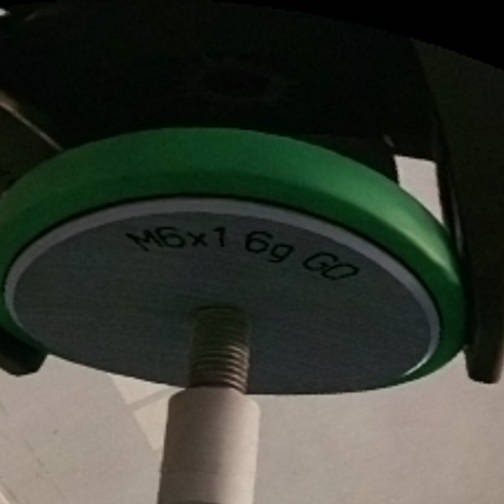

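execute_actions(actions=[{"rows": [[0.0018,-0.0049,0.003,0.0033,0.0014,0.014,0.6,-0.0215,-0.0152,0.0012,0.0117,-0.0145,0.005,-0.88]], "steps": 8}], pictures=false)

execute_actions(actions=[{"rows": [[0.0015,-0.005,0.003,0.0029,0.0022,-0.178,0.6,-0.0215,-0.0152,0.0012,0.0117,-0.0145,0.005,-0.88]], "steps": 15}], pictures=false)

execute_actions(actions=[{"rows": [[0.0038,-0.0037,0.003,0.0015,0.0033,-0.178,0.6,-0.0215,-0.0152,0.0012,0.0117,-0.0145,0.005,-0.88]], "steps": 15}], pictures=false)

execute_actions(actions=[{"rows": [[0.0051,-0.0014,0.003,-0.0003,0.0036,-0.178,0.6,-0.0215,-0.0152,0.0012,0.0117,-0.0145,0.005,-0.88]], "steps": 15}], pictures=false)

execute_actions(actions=[{"rows": [[0.0051,0.0012,0.003,-0.002,0.003,-0.178,0.6,-0.0215,-0.0152,0.0012,0.0117,-0.0145,0.005,-0.88]], "steps": 15}], pictures=false)

execute_actions(actions=[{"rows": [[0.0038,0.0036,0.003,-0.0032,0.0017,-0.178,0.6,-0.0215,-0.0152,0.0012,0.0117,-0.0145,0.005,-0.88]], "steps": 15}], pictures=false)

execute_actions(actions=[{"rows": [[0.0016,0.005,0.003,-0.0036,-0.0002,-0.178,0.6,-0.0215,-0.0152,0.0012,0.0117,-0.0145,0.005,-0.88]], "steps": 15}], pictures=false)

execute_actions(actions=[{"rows": [[-0.001,0.0052,0.003,-0.0031,-0.0018,-0.178,0.6,-0.0215,-0.0152,0.0012,0.0117,-0.0145,0.005,-0.88]], "steps": 15}], pictures=false)

execute_actions(actions=[{"rows": [[-0.0034,0.004,0.003,-0.0018,-0.0031,-0.17,0.3,-0.0215,-0.0152,0.0012,0.0117,-0.0145,0.005,-0.88]], "steps": 15}], pictures=false)

execute_actions(actions=[{"rows": [[0.001,0.005,0.003,-0.0043,0.0029,-0.02,0.2,-0.0215,-0.0152,0.0012,0.0117,-0.0145,0.005,-0.88]], "steps": 9}], pictures=false)

execute_actions(actions=[{"rows": [[-0.0029,0.0029,0.003,-0.0023,-0.0013,0,0.13,-0.0215,-0.0152,0.0012,0.0117,-0.0145,0.005,-0.88],[-0.0029,0.0029,0.003,-0.0023,-0.0013,0,0.1,-0.0215,-0.0152,0.0012,0.0117,-0.0145,0.005,-0.88],[-0.0029,0.0029,0.003,-0.0023,-0.0013,0,0.08,-0.0215,-0.0152,0.0012,0.0117,-0.0145,0.005,-0.88],[-0.0029,0.0029,0.003,-0.0023,-0.0013,0,0.06,-0.0215,-0.0152,0.0012,0.0117,-0.0145,0.005,-0.88],[-0.0029,0.0029,0.003,-0.0023,-0.0013,0,0.04,-0.0215,-0.0152,0.0012,0.0117,-0.0145,0.005,-0.88]], "steps": 10}], pictures=false)

execute_actions(actions=[{"rows": [[-0.0029,0.0029,0.003,-0.0025,-0.0007,0.178,0.04,-0.0262,-0.0152,0.0012,0.0111,-0.019,0.005,-0.88]], "steps": 15}], pictures=false)

execute_actions(actions=[{"rows": [[-0.0011,0.004,0.003,-0.0025,0.0006,0.178,0.04,-0.0262,-0.0152,0.0012,0.0111,-0.019,0.005,-0.88]], "steps": 15}], pictures=false)

execute_actions(actions=[{"rows": [[0.0009,0.004,0.003,-0.0019,0.0018,0.178,0.04,-0.0262,-0.0152,0.0012,0.0111,-0.019,0.005,-0.88]], "steps": 15}], pictures=false)

execute_actions(actions=[{"rows": [[0.0028,0.0031,0.003,-0.0008,0.0025,0.178,0.04,-0.0262,-0.0152,0.0012,0.0111,-0.019,0.005,-0.88]], "steps": 15}], pictures=false)

execute_actions(actions=[{"rows": [[0.0039,0.0014,0.003,0.0005,0.0026,0.178,0.04,-0.0262,-0.0152,0.0012,0.0111,-0.019,0.005,-0.88]], "steps": 15}], pictures=false)

execute_actions(actions=[{"rows": [[0.0041,-0.0007,0.003,0.0016,0.002,0.178,0.04,-0.0262,-0.0152,0.0012,0.0111,-0.019,0.005,-0.88]], "steps": 15}], pictures=false)

execute_actions(actions=[{"rows": [[0.0033,-0.0026,0.003,0.0024,0.001,0.178,0.04,-0.0262,-0.0152,0.0012,0.0111,-0.019,0.005,-0.88]], "steps": 15}], pictures=false)

execute_actions(actions=[{"rows": [[0.0016,-0.0037,0.003,0.0026,-0.0003,0.175,0.04,-0.0262,-0.0152,0.0012,0.0111,-0.019,0.005,-0.88]], "steps": 15}], pictures=true)

zoom_image(camera="cam_right_wrist", region=[270, 0, 430, 160])

Scene clock: 1648.87 s of 5200.00 s.
left_arm: end_effector_position=(+0.3404, -0.0078, +0.2423) grip_measured=+0.598 end_effector_quat_wxyz=(+0.401, +0.865, +0.169, +0.248) | right_arm: end_effector_position=(+0.4141, -0.0755, +0.1574) grip_measured=-0.826 end_effector_quat_wxyz=(+0.690, -0.543, +0.475, -0.059)
Joint positions: left_arm=[-0.643  1.359  1.135 -0.372  0.147  2.03   0.075] | right_arm=[ 0.478  1.777  0.558  1.177 -0.279 -0.949  0.008]
Joint velocities: left_arm=[-0.002 -0.002 -0.012  0.007 -0.081  0.007 -0.   ] | right_arm=[-0.007  0.022 -0.012  0.066  0.051  0.022  0.001]
Motor temperatures (°C, as the motors report them): left_arm=[29 37 46 50 28 28] | right_arm=[28 47 38 65 30 29]
Hand target (left_arm): +0.341, -0.007, +0.239; +0.396, +0.868, +0.170, +0.248
Hand target (right_arm): +0.412, -0.071, +0.172; +0.710, -0.528, +0.462, -0.050
Off the commanded pose (left_arm): 0.004 m, 1 deg.
Off the commanded pose (right_arm): 0.016 m, 3 deg.
Steps of this call (steps 1 to 90: nothing new was sent; then 33.17 s passed at rest; steps 91 to 98: all 8 steps of this action). Readings (end_effector_position):
91: left_arm (+0.3398, -0.0081, +0.2420) | right_arm (+0.4142, -0.0755, +0.1574)
92: left_arm (+0.3400, -0.0080, +0.2422) | right_arm (+0.4142, -0.0755, +0.1574)
94: left_arm (+0.3402, -0.0080, +0.2423) | right_arm (+0.4141, -0.0755, +0.1574)
98: the state above

Scene clock: 1649.37 s of 5200.00 s.
left_arm: end_effector_position=(+0.3408, -0.0077, +0.2427) grip_measured=+0.598 end_effector_quat_wxyz=(+0.450, +0.796, +0.378, +0.142) | right_arm: end_effector_position=(+0.4141, -0.0755, +0.1574) grip_measured=-0.826 end_effector_quat_wxyz=(+0.690, -0.543, +0.475, -0.059)
Joint positions: left_arm=[-0.643  1.359  1.135 -0.37   0.145  1.53   0.075] | right_arm=[ 0.478  1.777  0.558  1.177 -0.279 -0.949  0.008]
Joint velocities: left_arm=[-0.002 -0.017  0.007 -0.037 -0.037 -0.315  0.001] | right_arm=[-0.012 -0.007 -0.012  0.007 -0.022  0.022  0.   ]
Motor temperatures (°C, as the motors report them): left_arm=[29 37 46 50 28 28] | right_arm=[28 47 38 65 30 29]
Hand target (left_arm): +0.342, -0.007, +0.239; +0.450, +0.786, +0.403, +0.130
Hand target (right_arm): +0.412, -0.071, +0.172; +0.710, -0.528, +0.462, -0.050
Off the commanded pose (left_arm): 0.004 m, 3 deg.
Off the commanded pose (right_arm): 0.016 m, 3 deg.
Steps of this call (steps 1 to 15: all 15 steps of this action). Readings (end_effector_position):
1: left_arm (+0.3404, -0.0078, +0.2424) | right_arm (+0.4141, -0.0755, +0.1574)
2: left_arm (+0.3405, -0.0079, +0.2425) | right_arm (+0.4141, -0.0755, +0.1574)
4: left_arm (+0.3405, -0.0079, +0.2426) | right_arm (+0.4141, -0.0755, +0.1574)
8: left_arm (+0.3406, -0.0080, +0.2427) | right_arm (+0.4141, -0.0755, +0.1574)
15: the state above

Scene clock: 1649.87 s of 5200.00 s.
left_arm: end_effector_position=(+0.3411, -0.0075, +0.2428) grip_measured=+0.598 end_effector_quat_wxyz=(+0.472, +0.677, +0.564, +0.027) | right_arm: end_effector_position=(+0.4141, -0.0755, +0.1574) grip_measured=-0.826 end_effector_quat_wxyz=(+0.690, -0.543, +0.475, -0.059)
Joint positions: left_arm=[-0.643  1.359  1.135 -0.37   0.143  1.03   0.075] | right_arm=[ 0.478  1.777  0.558  1.177 -0.279 -0.949  0.008]
Joint velocities: left_arm=[-0.017  0.002 -0.007 -0.051 -0.022 -0.344 -0.001] | right_arm=[-0.012  0.027 -0.012 -0.022  0.007 -0.051  0.   ]
Motor temperatures (°C, as the motors report them): left_arm=[29 37 46 50 28 28] | right_arm=[28 47 38 65 30 29]
Hand target (left_arm): +0.342, -0.006, +0.240; +0.468, +0.662, +0.585, +0.016
Hand target (right_arm): +0.412, -0.071, +0.172; +0.710, -0.528, +0.462, -0.050
Off the commanded pose (left_arm): 0.004 m, 3 deg.
Off the commanded pose (right_arm): 0.016 m, 3 deg.
Steps of this call (steps 1 to 15: all 15 steps of this action). Readings (end_effector_position):
1: left_arm (+0.3408, -0.0077, +0.2427) | right_arm (+0.4141, -0.0755, +0.1574)
2: left_arm (+0.3409, -0.0078, +0.2427) | right_arm (+0.4141, -0.0755, +0.1574)
4: left_arm (+0.3409, -0.0078, +0.2428) | right_arm (+0.4141, -0.0755, +0.1574)
8: left_arm (+0.3409, -0.0078, +0.2428) | right_arm (+0.4141, -0.0755, +0.1574)
15: the state above

Scene clock: 1650.37 s of 5200.00 s.
left_arm: end_effector_position=(+0.3414, -0.0074, +0.2429) grip_measured=+0.598 end_effector_quat_wxyz=(+0.464, +0.516, +0.714, -0.090) | right_arm: end_effector_position=(+0.4141, -0.0755, +0.1574) grip_measured=-0.826 end_effector_quat_wxyz=(+0.690, -0.543, +0.475, -0.059)
Joint positions: left_arm=[-0.643  1.359  1.135 -0.369  0.141  0.529  0.075] | right_arm=[ 0.478  1.777  0.558  1.177 -0.279 -0.949  0.008]
Joint velocities: left_arm=[-0.007 -0.012  0.002  0.007 -0.022 -0.33  -0.002] | right_arm=[-0.002  0.012 -0.012 -0.022 -0.051 -0.007 -0.001]
Motor temperatures (°C, as the motors report them): left_arm=[29 37 46 50 28 28] | right_arm=[28 47 38 65 30 29]
Hand target (left_arm): +0.343, -0.006, +0.240; +0.458, +0.496, +0.731, -0.100
Hand target (right_arm): +0.412, -0.071, +0.172; +0.710, -0.528, +0.462, -0.050
Off the commanded pose (left_arm): 0.004 m, 3 deg.
Off the commanded pose (right_arm): 0.016 m, 3 deg.
Steps of this call (steps 1 to 15: all 15 steps of this action). Readings (end_effector_position):
1: left_arm (+0.3411, -0.0075, +0.2428) | right_arm (+0.4141, -0.0755, +0.1574)
2: left_arm (+0.3412, -0.0076, +0.2429) | right_arm (+0.4141, -0.0755, +0.1574)
4: left_arm (+0.3412, -0.0076, +0.2429) | right_arm (+0.4141, -0.0755, +0.1574)
8: left_arm (+0.3412, -0.0076, +0.2429) | right_arm (+0.4141, -0.0755, +0.1574)
15: the state above

Scene clock: 1650.87 s of 5200.00 s.
left_arm: end_effector_position=(+0.3414, -0.0073, +0.2428) grip_measured=+0.598 end_effector_quat_wxyz=(+0.427, +0.322, +0.820, -0.202) | right_arm: end_effector_position=(+0.4141, -0.0755, +0.1574) grip_measured=-0.826 end_effector_quat_wxyz=(+0.690, -0.543, +0.475, -0.059)
Joint positions: left_arm=[-0.643  1.359  1.135 -0.369  0.141  0.026  0.075] | right_arm=[ 0.478  1.777  0.558  1.177 -0.279 -0.949  0.008]
Joint velocities: left_arm=[-0.022 -0.017  0.002 -0.007 -0.007 -0.359 -0.002] | right_arm=[-0.002 -0.002  0.002 -0.007  0.022  0.066  0.001]
Motor temperatures (°C, as the motors report them): left_arm=[29 37 46 50 28 28] | right_arm=[28 47 38 65 30 29]
Hand target (left_arm): +0.343, -0.006, +0.240; +0.420, +0.299, +0.831, -0.210
Hand target (right_arm): +0.412, -0.071, +0.172; +0.710, -0.528, +0.462, -0.050
Off the commanded pose (left_arm): 0.004 m, 3 deg.
Off the commanded pose (right_arm): 0.016 m, 3 deg.
Steps of this call (steps 1 to 15: all 15 steps of this action). Readings (end_effector_position):
1: left_arm (+0.3413, -0.0074, +0.2429) | right_arm (+0.4141, -0.0755, +0.1574)
2: left_arm (+0.3413, -0.0074, +0.2429) | right_arm (+0.4141, -0.0755, +0.1574)
4: left_arm (+0.3413, -0.0074, +0.2429) | right_arm (+0.4141, -0.0755, +0.1574)
8: left_arm (+0.3413, -0.0074, +0.2429) | right_arm (+0.4141, -0.0755, +0.1574)
15: the state above

Scene clock: 1651.37 s of 5200.00 s.
left_arm: end_effector_position=(+0.3413, -0.0074, +0.2429) grip_measured=+0.598 end_effector_quat_wxyz=(+0.363, +0.107, +0.875, -0.303) | right_arm: end_effector_position=(+0.4141, -0.0755, +0.1574) grip_measured=-0.826 end_effector_quat_wxyz=(+0.690, -0.543, +0.475, -0.059)
Joint positions: left_arm=[-0.643  1.359  1.135 -0.369  0.142 -0.478  0.075] | right_arm=[ 0.478  1.777  0.558  1.177 -0.279 -0.949  0.008]
Joint velocities: left_arm=[-0.017 -0.012 -0.002  0.022 -0.007 -0.388 -0.001] | right_arm=[-0.007  0.007  0.007  0.037  0.007  0.007  0.   ]
Motor temperatures (°C, as the motors report them): left_arm=[29 37 46 50 28 28] | right_arm=[28 47 38 65 30 29]
Hand target (left_arm): +0.343, -0.006, +0.240; +0.354, +0.083, +0.879, -0.307
Hand target (right_arm): +0.412, -0.071, +0.172; +0.710, -0.528, +0.462, -0.050
Off the commanded pose (left_arm): 0.004 m, 3 deg.
Off the commanded pose (right_arm): 0.016 m, 3 deg.
Steps of this call (steps 1 to 15: all 15 steps of this action). Readings (end_effector_position):
1: left_arm (+0.3414, -0.0074, +0.2429) | right_arm (+0.4141, -0.0755, +0.1574)
2: left_arm (+0.3413, -0.0074, +0.2429) | right_arm (+0.4141, -0.0755, +0.1574)
4: left_arm (+0.3413, -0.0075, +0.2429) | right_arm (+0.4141, -0.0755, +0.1574)
8: left_arm (+0.3413, -0.0075, +0.2429) | right_arm (+0.4141, -0.0755, +0.1574)
15: the state above

Scene clock: 1651.87 s of 5200.00 s.
left_arm: end_effector_position=(+0.3411, -0.0076, +0.2429) grip_measured=+0.598 end_effector_quat_wxyz=(+0.275, -0.115, +0.874, -0.385) | right_arm: end_effector_position=(+0.4141, -0.0755, +0.1574) grip_measured=-0.826 end_effector_quat_wxyz=(+0.690, -0.543, +0.475, -0.059)
Joint positions: left_arm=[-0.643  1.359  1.135 -0.369  0.143 -0.985  0.075] | right_arm=[ 0.478  1.777  0.558  1.177 -0.279 -0.949  0.008]
Joint velocities: left_arm=[-0.022  0.007 -0.017  0.037 -0.007 -0.33  -0.001] | right_arm=[ 0.002  0.007 -0.007 -0.066 -0.037  0.007 -0.   ]
Motor temperatures (°C, as the motors report them): left_arm=[29 37 46 50 28 28] | right_arm=[28 47 38 65 30 29]
Hand target (left_arm): +0.343, -0.006, +0.240; +0.266, -0.140, +0.872, -0.386
Hand target (right_arm): +0.412, -0.071, +0.172; +0.710, -0.528, +0.462, -0.050
Off the commanded pose (left_arm): 0.004 m, 3 deg.
Off the commanded pose (right_arm): 0.016 m, 3 deg.
Steps of this call (steps 1 to 15: all 15 steps of this action). Readings (end_effector_position):
1: left_arm (+0.3413, -0.0075, +0.2429) | right_arm (+0.4141, -0.0755, +0.1574)
2: left_arm (+0.3412, -0.0076, +0.2429) | right_arm (+0.4141, -0.0755, +0.1574)
4: left_arm (+0.3411, -0.0077, +0.2429) | right_arm (+0.4141, -0.0755, +0.1574)
8: left_arm (+0.3411, -0.0077, +0.2429) | right_arm (+0.4141, -0.0755, +0.1574)
15: the state above

Scene clock: 1652.37 s of 5200.00 s.
left_arm: end_effector_position=(+0.3409, -0.0080, +0.2430) grip_measured=+0.598 end_effector_quat_wxyz=(+0.169, -0.330, +0.817, -0.442) | right_arm: end_effector_position=(+0.4141, -0.0755, +0.1574) grip_measured=-0.826 end_effector_quat_wxyz=(+0.690, -0.543, +0.475, -0.059)
Joint positions: left_arm=[-0.643  1.359  1.135 -0.369  0.146 -1.492  0.075] | right_arm=[ 0.478  1.777  0.558  1.177 -0.279 -0.949  0.008]
Joint velocities: left_arm=[-0.002 -0.007  0.032  0.007  0.007 -0.315  0.   ] | right_arm=[-0.012 -0.012  0.002  0.022 -0.051 -0.007 -0.   ]
Motor temperatures (°C, as the motors report them): left_arm=[29 37 46 50 28 28] | right_arm=[28 47 38 65 30 29]
Hand target (left_arm): +0.343, -0.006, +0.240; +0.160, -0.353, +0.809, -0.441
Hand target (right_arm): +0.412, -0.071, +0.172; +0.710, -0.528, +0.462, -0.050
Off the commanded pose (left_arm): 0.004 m, 3 deg.
Off the commanded pose (right_arm): 0.016 m, 3 deg.
Steps of this call (steps 1 to 15: all 15 steps of this action). Readings (end_effector_position):
1: left_arm (+0.3411, -0.0078, +0.2430) | right_arm (+0.4141, -0.0755, +0.1574)
2: left_arm (+0.3410, -0.0079, +0.2430) | right_arm (+0.4141, -0.0755, +0.1574)
4: left_arm (+0.3409, -0.0080, +0.2430) | right_arm (+0.4141, -0.0755, +0.1574)
8: left_arm (+0.3409, -0.0080, +0.2430) | right_arm (+0.4141, -0.0755, +0.1574)
15: the state above

Scene clock: 1652.87 s of 5200.00 s.
left_arm: end_effector_position=(+0.3407, -0.0084, +0.2432) grip_measured=+0.302 end_effector_quat_wxyz=(+0.056, -0.517, +0.713, -0.470) | right_arm: end_effector_position=(+0.4141, -0.0755, +0.1574) grip_measured=-0.826 end_effector_quat_wxyz=(+0.690, -0.543, +0.475, -0.059)
Joint positions: left_arm=[-0.643  1.359  1.135 -0.368  0.148 -1.98   0.061] | right_arm=[ 0.478  1.777  0.558  1.177 -0.279 -0.949  0.008]
Joint velocities: left_arm=[-0.007  0.012  0.012  0.051 -0.066 -0.256 -0.001] | right_arm=[-0.002  0.002 -0.002  0.007 -0.037  0.037 -0.001]
Motor temperatures (°C, as the motors report them): left_arm=[29 37 46 50 28 28] | right_arm=[28 47 38 65 30 29]
Hand target (left_arm): +0.342, -0.007, +0.240; +0.049, -0.536, +0.702, -0.467
Hand target (right_arm): +0.412, -0.071, +0.172; +0.710, -0.528, +0.462, -0.050
Off the commanded pose (left_arm): 0.004 m, 3 deg.
Off the commanded pose (right_arm): 0.016 m, 3 deg.
Steps of this call (steps 1 to 15: all 15 steps of this action). Readings (end_effector_position):
1: left_arm (+0.3408, -0.0081, +0.2431) | right_arm (+0.4141, -0.0755, +0.1574)
2: left_arm (+0.3408, -0.0082, +0.2432) | right_arm (+0.4141, -0.0755, +0.1574)
4: left_arm (+0.3407, -0.0084, +0.2432) | right_arm (+0.4141, -0.0755, +0.1574)
8: left_arm (+0.3406, -0.0084, +0.2432) | right_arm (+0.4141, -0.0755, +0.1574)
15: the state above

Scene clock: 1653.17 s of 5200.00 s.
left_arm: end_effector_position=(+0.3395, -0.0095, +0.2433) grip_measured=+0.202 end_effector_quat_wxyz=(+0.041, -0.531, +0.702, -0.472) | right_arm: end_effector_position=(+0.4141, -0.0755, +0.1574) grip_measured=-0.826 end_effector_quat_wxyz=(+0.690, -0.543, +0.475, -0.059)
Joint positions: left_arm=[-0.643  1.359  1.135 -0.368  0.157 -2.027  0.056] | right_arm=[ 0.478  1.777  0.558  1.177 -0.279 -0.949  0.008]
Joint velocities: left_arm=[ 0.007  0.002 -0.037 -0.022 -0.007 -0.125 -0.001] | right_arm=[-0.002 -0.002 -0.007  0.007 -0.022 -0.037  0.   ]
Motor temperatures (°C, as the motors report them): left_arm=[29 37 46 50 28 28] | right_arm=[28 47 38 65 30 29]
Hand target (left_arm): +0.339, -0.010, +0.240; +0.035, -0.537, +0.700, -0.469
Hand target (right_arm): +0.412, -0.071, +0.172; +0.710, -0.528, +0.462, -0.050
Off the commanded pose (left_arm): 0.003 m, 1 deg.
Off the commanded pose (right_arm): 0.016 m, 3 deg.
Steps of this call (steps 1 to 9: all 9 steps of this action). Readings (end_effector_position):
1: left_arm (+0.3405, -0.0085, +0.2432) | right_arm (+0.4141, -0.0755, +0.1574)
2: left_arm (+0.3403, -0.0087, +0.2432) | right_arm (+0.4141, -0.0755, +0.1574)
4: left_arm (+0.3399, -0.0091, +0.2433) | right_arm (+0.4141, -0.0755, +0.1574)
8: left_arm (+0.3396, -0.0095, +0.2433) | right_arm (+0.4141, -0.0755, +0.1574)
9: the state above

Scene clock: 1653.50 s of 5200.00 s.
left_arm: end_effector_position=(+0.3393, -0.0098, +0.2434) grip_measured=+0.081 end_effector_quat_wxyz=(+0.040, -0.531, +0.702, -0.472) | right_arm: end_effector_position=(+0.4142, -0.0755, +0.1574) grip_measured=-0.826 end_effector_quat_wxyz=(+0.690, -0.542, +0.476, -0.058)
Joint positions: left_arm=[-0.643  1.359  1.135 -0.368  0.159 -2.027  0.051] | right_arm=[ 0.478  1.777  0.558  1.177 -0.279 -0.945  0.008]
Joint velocities: left_arm=[-0.012 -0.007  0.002 -0.022 -0.037 -0.066  0.001] | right_arm=[-0.017  0.002  0.007  0.037  0.022  0.037  0.001]
Motor temperatures (°C, as the motors report them): left_arm=[29 37 46 50 28 28] | right_arm=[28 47 38 65 30 29]
Hand target (left_arm): +0.340, -0.009, +0.240; +0.041, -0.533, +0.704, -0.468
Hand target (right_arm): +0.412, -0.071, +0.172; +0.710, -0.528, +0.462, -0.050
Off the commanded pose (left_arm): 0.003 m, 0 deg.
Off the commanded pose (right_arm): 0.016 m, 3 deg.
Steps of this call (steps 1 to 10: all 10 steps of this action). Readings (end_effector_position):
1: left_arm (+0.3395, -0.0096, +0.2433) | right_arm (+0.4141, -0.0755, +0.1574)
2: left_arm (+0.3395, -0.0096, +0.2433) | right_arm (+0.4141, -0.0755, +0.1574)
4: left_arm (+0.3393, -0.0097, +0.2433) | right_arm (+0.4142, -0.0755, +0.1574)
8: left_arm (+0.3393, -0.0098, +0.2434) | right_arm (+0.4142, -0.0755, +0.1574)
10: the state above

Scene clock: 1654.00 s of 5200.00 s.
left_arm: end_effector_position=(+0.3390, -0.0099, +0.2431) grip_measured=+0.081 end_effector_quat_wxyz=(+0.154, -0.342, +0.812, -0.448) | right_arm: end_effector_position=(+0.4141, -0.0755, +0.1578) grip_measured=-0.826 end_effector_quat_wxyz=(+0.691, -0.541, +0.476, -0.057)
Joint positions: left_arm=[-0.643  1.359  1.135 -0.369  0.161 -1.53   0.051] | right_arm=[ 0.478  1.777  0.558  1.178 -0.279 -0.944  0.008]
Joint velocities: left_arm=[ 0.002 -0.007 -0.012 -0.066 -0.007  0.256  0.   ] | right_arm=[-0.007 -0.017  0.017  0.007 -0.066 -0.022 -0.   ]
Motor temperatures (°C, as the motors report them): left_arm=[29 37 46 50 28 28] | right_arm=[28 47 38 65 30 29]
Hand target (left_arm): +0.340, -0.010, +0.240; +0.167, -0.318, +0.823, -0.440
Hand target (right_arm): +0.410, -0.070, +0.174; +0.713, -0.528, +0.459, -0.045
Off the commanded pose (left_arm): 0.003 m, 4 deg.
Off the commanded pose (right_arm): 0.018 m, 4 deg.
Steps of this call (steps 1 to 15: all 15 steps of this action). Readings (end_effector_position):
1: left_arm (+0.3393, -0.0098, +0.2434) | right_arm (+0.4141, -0.0755, +0.1574)
2: left_arm (+0.3393, -0.0098, +0.2434) | right_arm (+0.4141, -0.0755, +0.1574)
4: left_arm (+0.3393, -0.0098, +0.2434) | right_arm (+0.4141, -0.0755, +0.1575)
8: left_arm (+0.3393, -0.0098, +0.2434) | right_arm (+0.4141, -0.0755, +0.1577)
15: the state above

Scene clock: 1654.50 s of 5200.00 s.
left_arm: end_effector_position=(+0.3388, -0.0096, +0.2427) grip_measured=+0.081 end_effector_quat_wxyz=(+0.259, -0.132, +0.871, -0.395) | right_arm: end_effector_position=(+0.4142, -0.0755, +0.1580) grip_measured=-0.826 end_effector_quat_wxyz=(+0.691, -0.542, +0.475, -0.058)
Joint positions: left_arm=[-0.643  1.359  1.135 -0.372  0.16  -1.033  0.051] | right_arm=[ 0.478  1.777  0.558  1.179 -0.279 -0.946  0.008]
Joint velocities: left_arm=[ 0.012  0.012  0.002  0.022 -0.051  0.212 -0.001] | right_arm=[ 0.002 -0.002 -0.017  0.022  0.007 -0.051  0.001]
Motor temperatures (°C, as the motors report them): left_arm=[29 37 46 50 28 28] | right_arm=[28 47 38 65 30 29]
Hand target (left_arm): +0.339, -0.010, +0.240; +0.270, -0.106, +0.876, -0.385
Hand target (right_arm): +0.410, -0.070, +0.174; +0.713, -0.528, +0.459, -0.044
Off the commanded pose (left_arm): 0.003 m, 4 deg.
Off the commanded pose (right_arm): 0.018 m, 4 deg.
Steps of this call (steps 1 to 15: all 15 steps of this action). Readings (end_effector_position):
1: left_arm (+0.3390, -0.0099, +0.2431) | right_arm (+0.4141, -0.0755, +0.1578)
2: left_arm (+0.3390, -0.0099, +0.2431) | right_arm (+0.4141, -0.0755, +0.1578)
4: left_arm (+0.3390, -0.0099, +0.2431) | right_arm (+0.4142, -0.0755, +0.1580)
8: left_arm (+0.3389, -0.0097, +0.2429) | right_arm (+0.4142, -0.0755, +0.1580)
15: the state above

Scene clock: 1655.00 s of 5200.00 s.
left_arm: end_effector_position=(+0.3391, -0.0093, +0.2426) grip_measured=+0.081 end_effector_quat_wxyz=(+0.349, +0.086, +0.877, -0.318) | right_arm: end_effector_position=(+0.4142, -0.0755, +0.1581) grip_measured=-0.826 end_effector_quat_wxyz=(+0.691, -0.542, +0.475, -0.058)
Joint positions: left_arm=[-0.643  1.359  1.135 -0.372  0.158 -0.535  0.051] | right_arm=[ 0.478  1.777  0.558  1.18  -0.279 -0.946  0.008]
Joint velocities: left_arm=[ 0.002 -0.002 -0.002  0.007 -0.037  0.256  0.001] | right_arm=[ 0.007 -0.002 -0.017 -0.022  0.022  0.007  0.   ]
Motor temperatures (°C, as the motors report them): left_arm=[29 37 46 50 28 28] | right_arm=[28 47 38 65 30 29]
Hand target (left_arm): +0.339, -0.009, +0.240; +0.355, +0.113, +0.876, -0.306
Hand target (right_arm): +0.410, -0.070, +0.175; +0.714, -0.528, +0.458, -0.045
Off the commanded pose (left_arm): 0.003 m, 4 deg.
Off the commanded pose (right_arm): 0.018 m, 4 deg.
Steps of this call (steps 1 to 15: all 15 steps of this action). Readings (end_effector_position):
1: left_arm (+0.3389, -0.0095, +0.2427) | right_arm (+0.4142, -0.0755, +0.1580)
2: left_arm (+0.3389, -0.0094, +0.2426) | right_arm (+0.4142, -0.0755, +0.1580)
4: left_arm (+0.3390, -0.0094, +0.2426) | right_arm (+0.4142, -0.0755, +0.1581)
8: left_arm (+0.3391, -0.0093, +0.2426) | right_arm (+0.4142, -0.0755, +0.1581)
15: the state above

Scene clock: 1655.50 s of 5200.00 s.
left_arm: end_effector_position=(+0.3393, -0.0091, +0.2426) grip_measured=+0.081 end_effector_quat_wxyz=(+0.417, +0.301, +0.828, -0.221) | right_arm: end_effector_position=(+0.4142, -0.0755, +0.1581) grip_measured=-0.826 end_effector_quat_wxyz=(+0.691, -0.542, +0.475, -0.058)
Joint positions: left_arm=[-0.643  1.359  1.135 -0.372  0.156 -0.033  0.051] | right_arm=[ 0.478  1.777  0.558  1.18  -0.279 -0.946  0.008]
Joint velocities: left_arm=[ 0.017  0.007  0.002 -0.007  0.066  0.33   0.   ] | right_arm=[-0.002  0.017 -0.002  0.022 -0.037  0.007 -0.001]
Motor temperatures (°C, as the motors report them): left_arm=[29 37 46 50 28 28] | right_arm=[28 47 38 65 30 29]
Hand target (left_arm): +0.340, -0.009, +0.240; +0.420, +0.325, +0.821, -0.208
Hand target (right_arm): +0.410, -0.070, +0.175; +0.714, -0.528, +0.458, -0.045
Off the commanded pose (left_arm): 0.003 m, 3 deg.
Off the commanded pose (right_arm): 0.018 m, 4 deg.
Steps of this call (steps 1 to 15: all 15 steps of this action). Readings (end_effector_position):
1: left_arm (+0.3391, -0.0092, +0.2426) | right_arm (+0.4142, -0.0755, +0.1581)
2: left_arm (+0.3392, -0.0092, +0.2426) | right_arm (+0.4142, -0.0755, +0.1581)
4: left_arm (+0.3392, -0.0091, +0.2426) | right_arm (+0.4142, -0.0755, +0.1581)
8: left_arm (+0.3393, -0.0091, +0.2426) | right_arm (+0.4142, -0.0755, +0.1581)
15: the state above

Scene clock: 1656.00 s of 5200.00 s.
left_arm: end_effector_position=(+0.3394, -0.0090, +0.2426) grip_measured=+0.081 end_effector_quat_wxyz=(+0.459, +0.498, +0.727, -0.109) | right_arm: end_effector_position=(+0.4142, -0.0755, +0.1582) grip_measured=-0.826 end_effector_quat_wxyz=(+0.691, -0.542, +0.475, -0.059)
Joint positions: left_arm=[-0.643  1.359  1.135 -0.372  0.156  0.472  0.051] | right_arm=[ 0.478  1.777  0.558  1.18  -0.279 -0.946  0.008]
Joint velocities: left_arm=[ 0.022 -0.027 -0.017  0.037 -0.066  0.315 -0.   ] | right_arm=[-0.002 -0.007 -0.002 -0.022 -0.037  0.051  0.   ]
Motor temperatures (°C, as the motors report them): left_arm=[29 37 46 50 28 28] | right_arm=[28 47 38 65 30 29]
Hand target (left_arm): +0.340, -0.009, +0.240; +0.459, +0.519, +0.715, -0.097
Hand target (right_arm): +0.410, -0.070, +0.175; +0.714, -0.528, +0.458, -0.045
Off the commanded pose (left_arm): 0.003 m, 3 deg.
Off the commanded pose (right_arm): 0.018 m, 4 deg.
Steps of this call (steps 1 to 15: all 15 steps of this action). Readings (end_effector_position):
1: left_arm (+0.3393, -0.0091, +0.2426) | right_arm (+0.4142, -0.0755, +0.1581)
2: left_arm (+0.3393, -0.0090, +0.2426) | right_arm (+0.4142, -0.0755, +0.1582)
4: left_arm (+0.3393, -0.0090, +0.2426) | right_arm (+0.4142, -0.0755, +0.1582)
8: left_arm (+0.3394, -0.0090, +0.2426) | right_arm (+0.4142, -0.0755, +0.1582)
15: the state above

Scene clock: 1656.50 s of 5200.00 s.
left_arm: end_effector_position=(+0.3394, -0.0089, +0.2426) grip_measured=+0.081 end_effector_quat_wxyz=(+0.472, +0.664, +0.580, +0.009) | right_arm: end_effector_position=(+0.4142, -0.0755, +0.1583) grip_measured=-0.826 end_effector_quat_wxyz=(+0.691, -0.542, +0.474, -0.059)
Joint positions: left_arm=[-0.643  1.359  1.135 -0.372  0.155  0.976  0.051] | right_arm=[ 0.478  1.777  0.558  1.181 -0.279 -0.948  0.008]
Joint velocities: left_arm=[ 0.002 -0.027  0.022  0.081 -0.022  0.315  0.   ] | right_arm=[ 0.002 -0.002 -0.007  0.022 -0.007 -0.007  0.001]
Motor temperatures (°C, as the motors report them): left_arm=[29 37 46 50 28 28] | right_arm=[28 47 38 65 30 29]
Hand target (left_arm): +0.340, -0.009, +0.240; +0.468, +0.680, +0.563, +0.021
Hand target (right_arm): +0.410, -0.070, +0.175; +0.714, -0.528, +0.458, -0.045
Off the commanded pose (left_arm): 0.003 m, 3 deg.
Off the commanded pose (right_arm): 0.018 m, 4 deg.
Steps of this call (steps 1 to 15: all 15 steps of this action). Readings (end_effector_position):
1: left_arm (+0.3394, -0.0090, +0.2426) | right_arm (+0.4142, -0.0755, +0.1582)
2: left_arm (+0.3394, -0.0089, +0.2426) | right_arm (+0.4142, -0.0755, +0.1582)
4: left_arm (+0.3394, -0.0089, +0.2426) | right_arm (+0.4142, -0.0755, +0.1583)
8: left_arm (+0.3394, -0.0089, +0.2426) | right_arm (+0.4142, -0.0755, +0.1583)
15: the state above

Scene clock: 1657.00 s of 5200.00 s.
left_arm: end_effector_position=(+0.3396, -0.0087, +0.2425) grip_measured=+0.081 end_effector_quat_wxyz=(+0.455, +0.787, +0.397, +0.127) | right_arm: end_effector_position=(+0.4142, -0.0755, +0.1586) grip_measured=-0.826 end_effector_quat_wxyz=(+0.692, -0.543, +0.473, -0.061)
Joint positions: left_arm=[-0.643  1.359  1.135 -0.372  0.154  1.48   0.051] | right_arm=[ 0.478  1.777  0.558  1.182 -0.279 -0.952  0.008]
Joint velocities: left_arm=[-0.017 -0.007 -0.007  0.139 -0.037  0.212  0.   ] | right_arm=[ 0.012 -0.012  0.007 -0.022 -0.037  0.007 -0.   ]
Motor temperatures (°C, as the motors report them): left_arm=[29 37 46 51 28 28] | right_arm=[28 47 38 65 30 29]
Hand target (left_arm): +0.340, -0.009, +0.240; +0.448, +0.799, +0.376, +0.138
Hand target (right_arm): +0.410, -0.070, +0.175; +0.714, -0.528, +0.457, -0.046
Off the commanded pose (left_arm): 0.003 m, 3 deg.
Off the commanded pose (right_arm): 0.018 m, 4 deg.
Steps of this call (steps 1 to 15: all 15 steps of this action). Readings (end_effector_position):
1: left_arm (+0.3395, -0.0089, +0.2426) | right_arm (+0.4142, -0.0755, +0.1584)
2: left_arm (+0.3395, -0.0089, +0.2426) | right_arm (+0.4142, -0.0755, +0.1584)
4: left_arm (+0.3395, -0.0088, +0.2426) | right_arm (+0.4142, -0.0755, +0.1584)
8: left_arm (+0.3396, -0.0088, +0.2426) | right_arm (+0.4142, -0.0755, +0.1585)
15: the state above

Scene clock: 1657.50 s of 5200.00 s.
left_arm: end_effector_position=(+0.3399, -0.0084, +0.2424) grip_measured=+0.081 end_effector_quat_wxyz=(+0.409, +0.861, +0.192, +0.236) | right_arm: end_effector_position=(+0.4142, -0.0755, +0.1586) grip_measured=-0.826 end_effector_quat_wxyz=(+0.692, -0.543, +0.472, -0.061)
Joint positions: left_arm=[-0.643  1.359  1.135 -0.372  0.151  1.976  0.051] | right_arm=[ 0.478  1.777  0.558  1.182 -0.279 -0.953  0.008]
Joint velocities: left_arm=[-0.017  0.012  0.007  0.022 -0.022  0.256  0.   ] | right_arm=[ 0.007 -0.002  0.002 -0.022  0.066  0.007 -0.   ]
Motor temperatures (°C, as the motors report them): left_arm=[29 37 46 51 28 28] | right_arm=[28 47 38 65 30 29]
Hand target (left_arm): +0.340, -0.008, +0.240; +0.400, +0.867, +0.169, +0.243
Hand target (right_arm): +0.410, -0.070, +0.175; +0.714, -0.529, +0.456, -0.047
Off the commanded pose (left_arm): 0.003 m, 3 deg.
Off the commanded pose (right_arm): 0.018 m, 4 deg.
Steps of this call (steps 1 to 15: all 15 steps of this action). Readings (end_effector_position):
1: left_arm (+0.3397, -0.0086, +0.2425) | right_arm (+0.4142, -0.0755, +0.1586)
2: left_arm (+0.3397, -0.0086, +0.2425) | right_arm (+0.4142, -0.0755, +0.1586)
4: left_arm (+0.3398, -0.0085, +0.2425) | right_arm (+0.4142, -0.0755, +0.1586)
8: left_arm (+0.3399, -0.0084, +0.2424) | right_arm (+0.4142, -0.0755, +0.1586)
15: the state above

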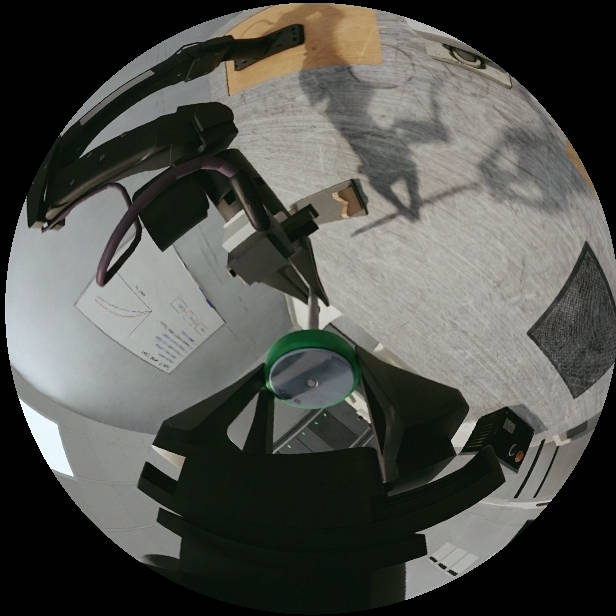

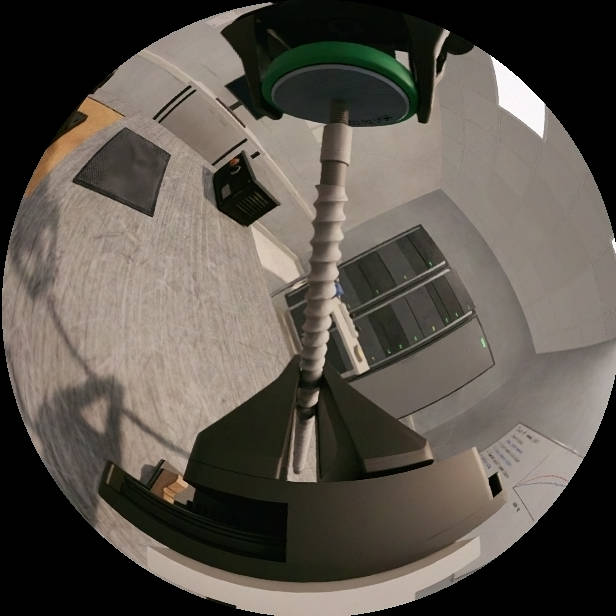

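Region (270, 0, 430, 160) of cam_right_wrist's 616x616 image, scaled by 3.150, with more detail than that image has.

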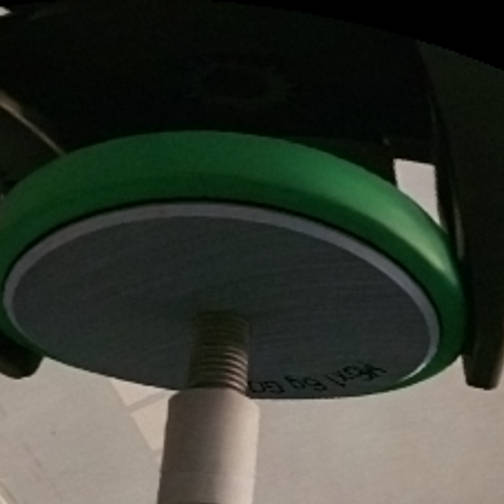

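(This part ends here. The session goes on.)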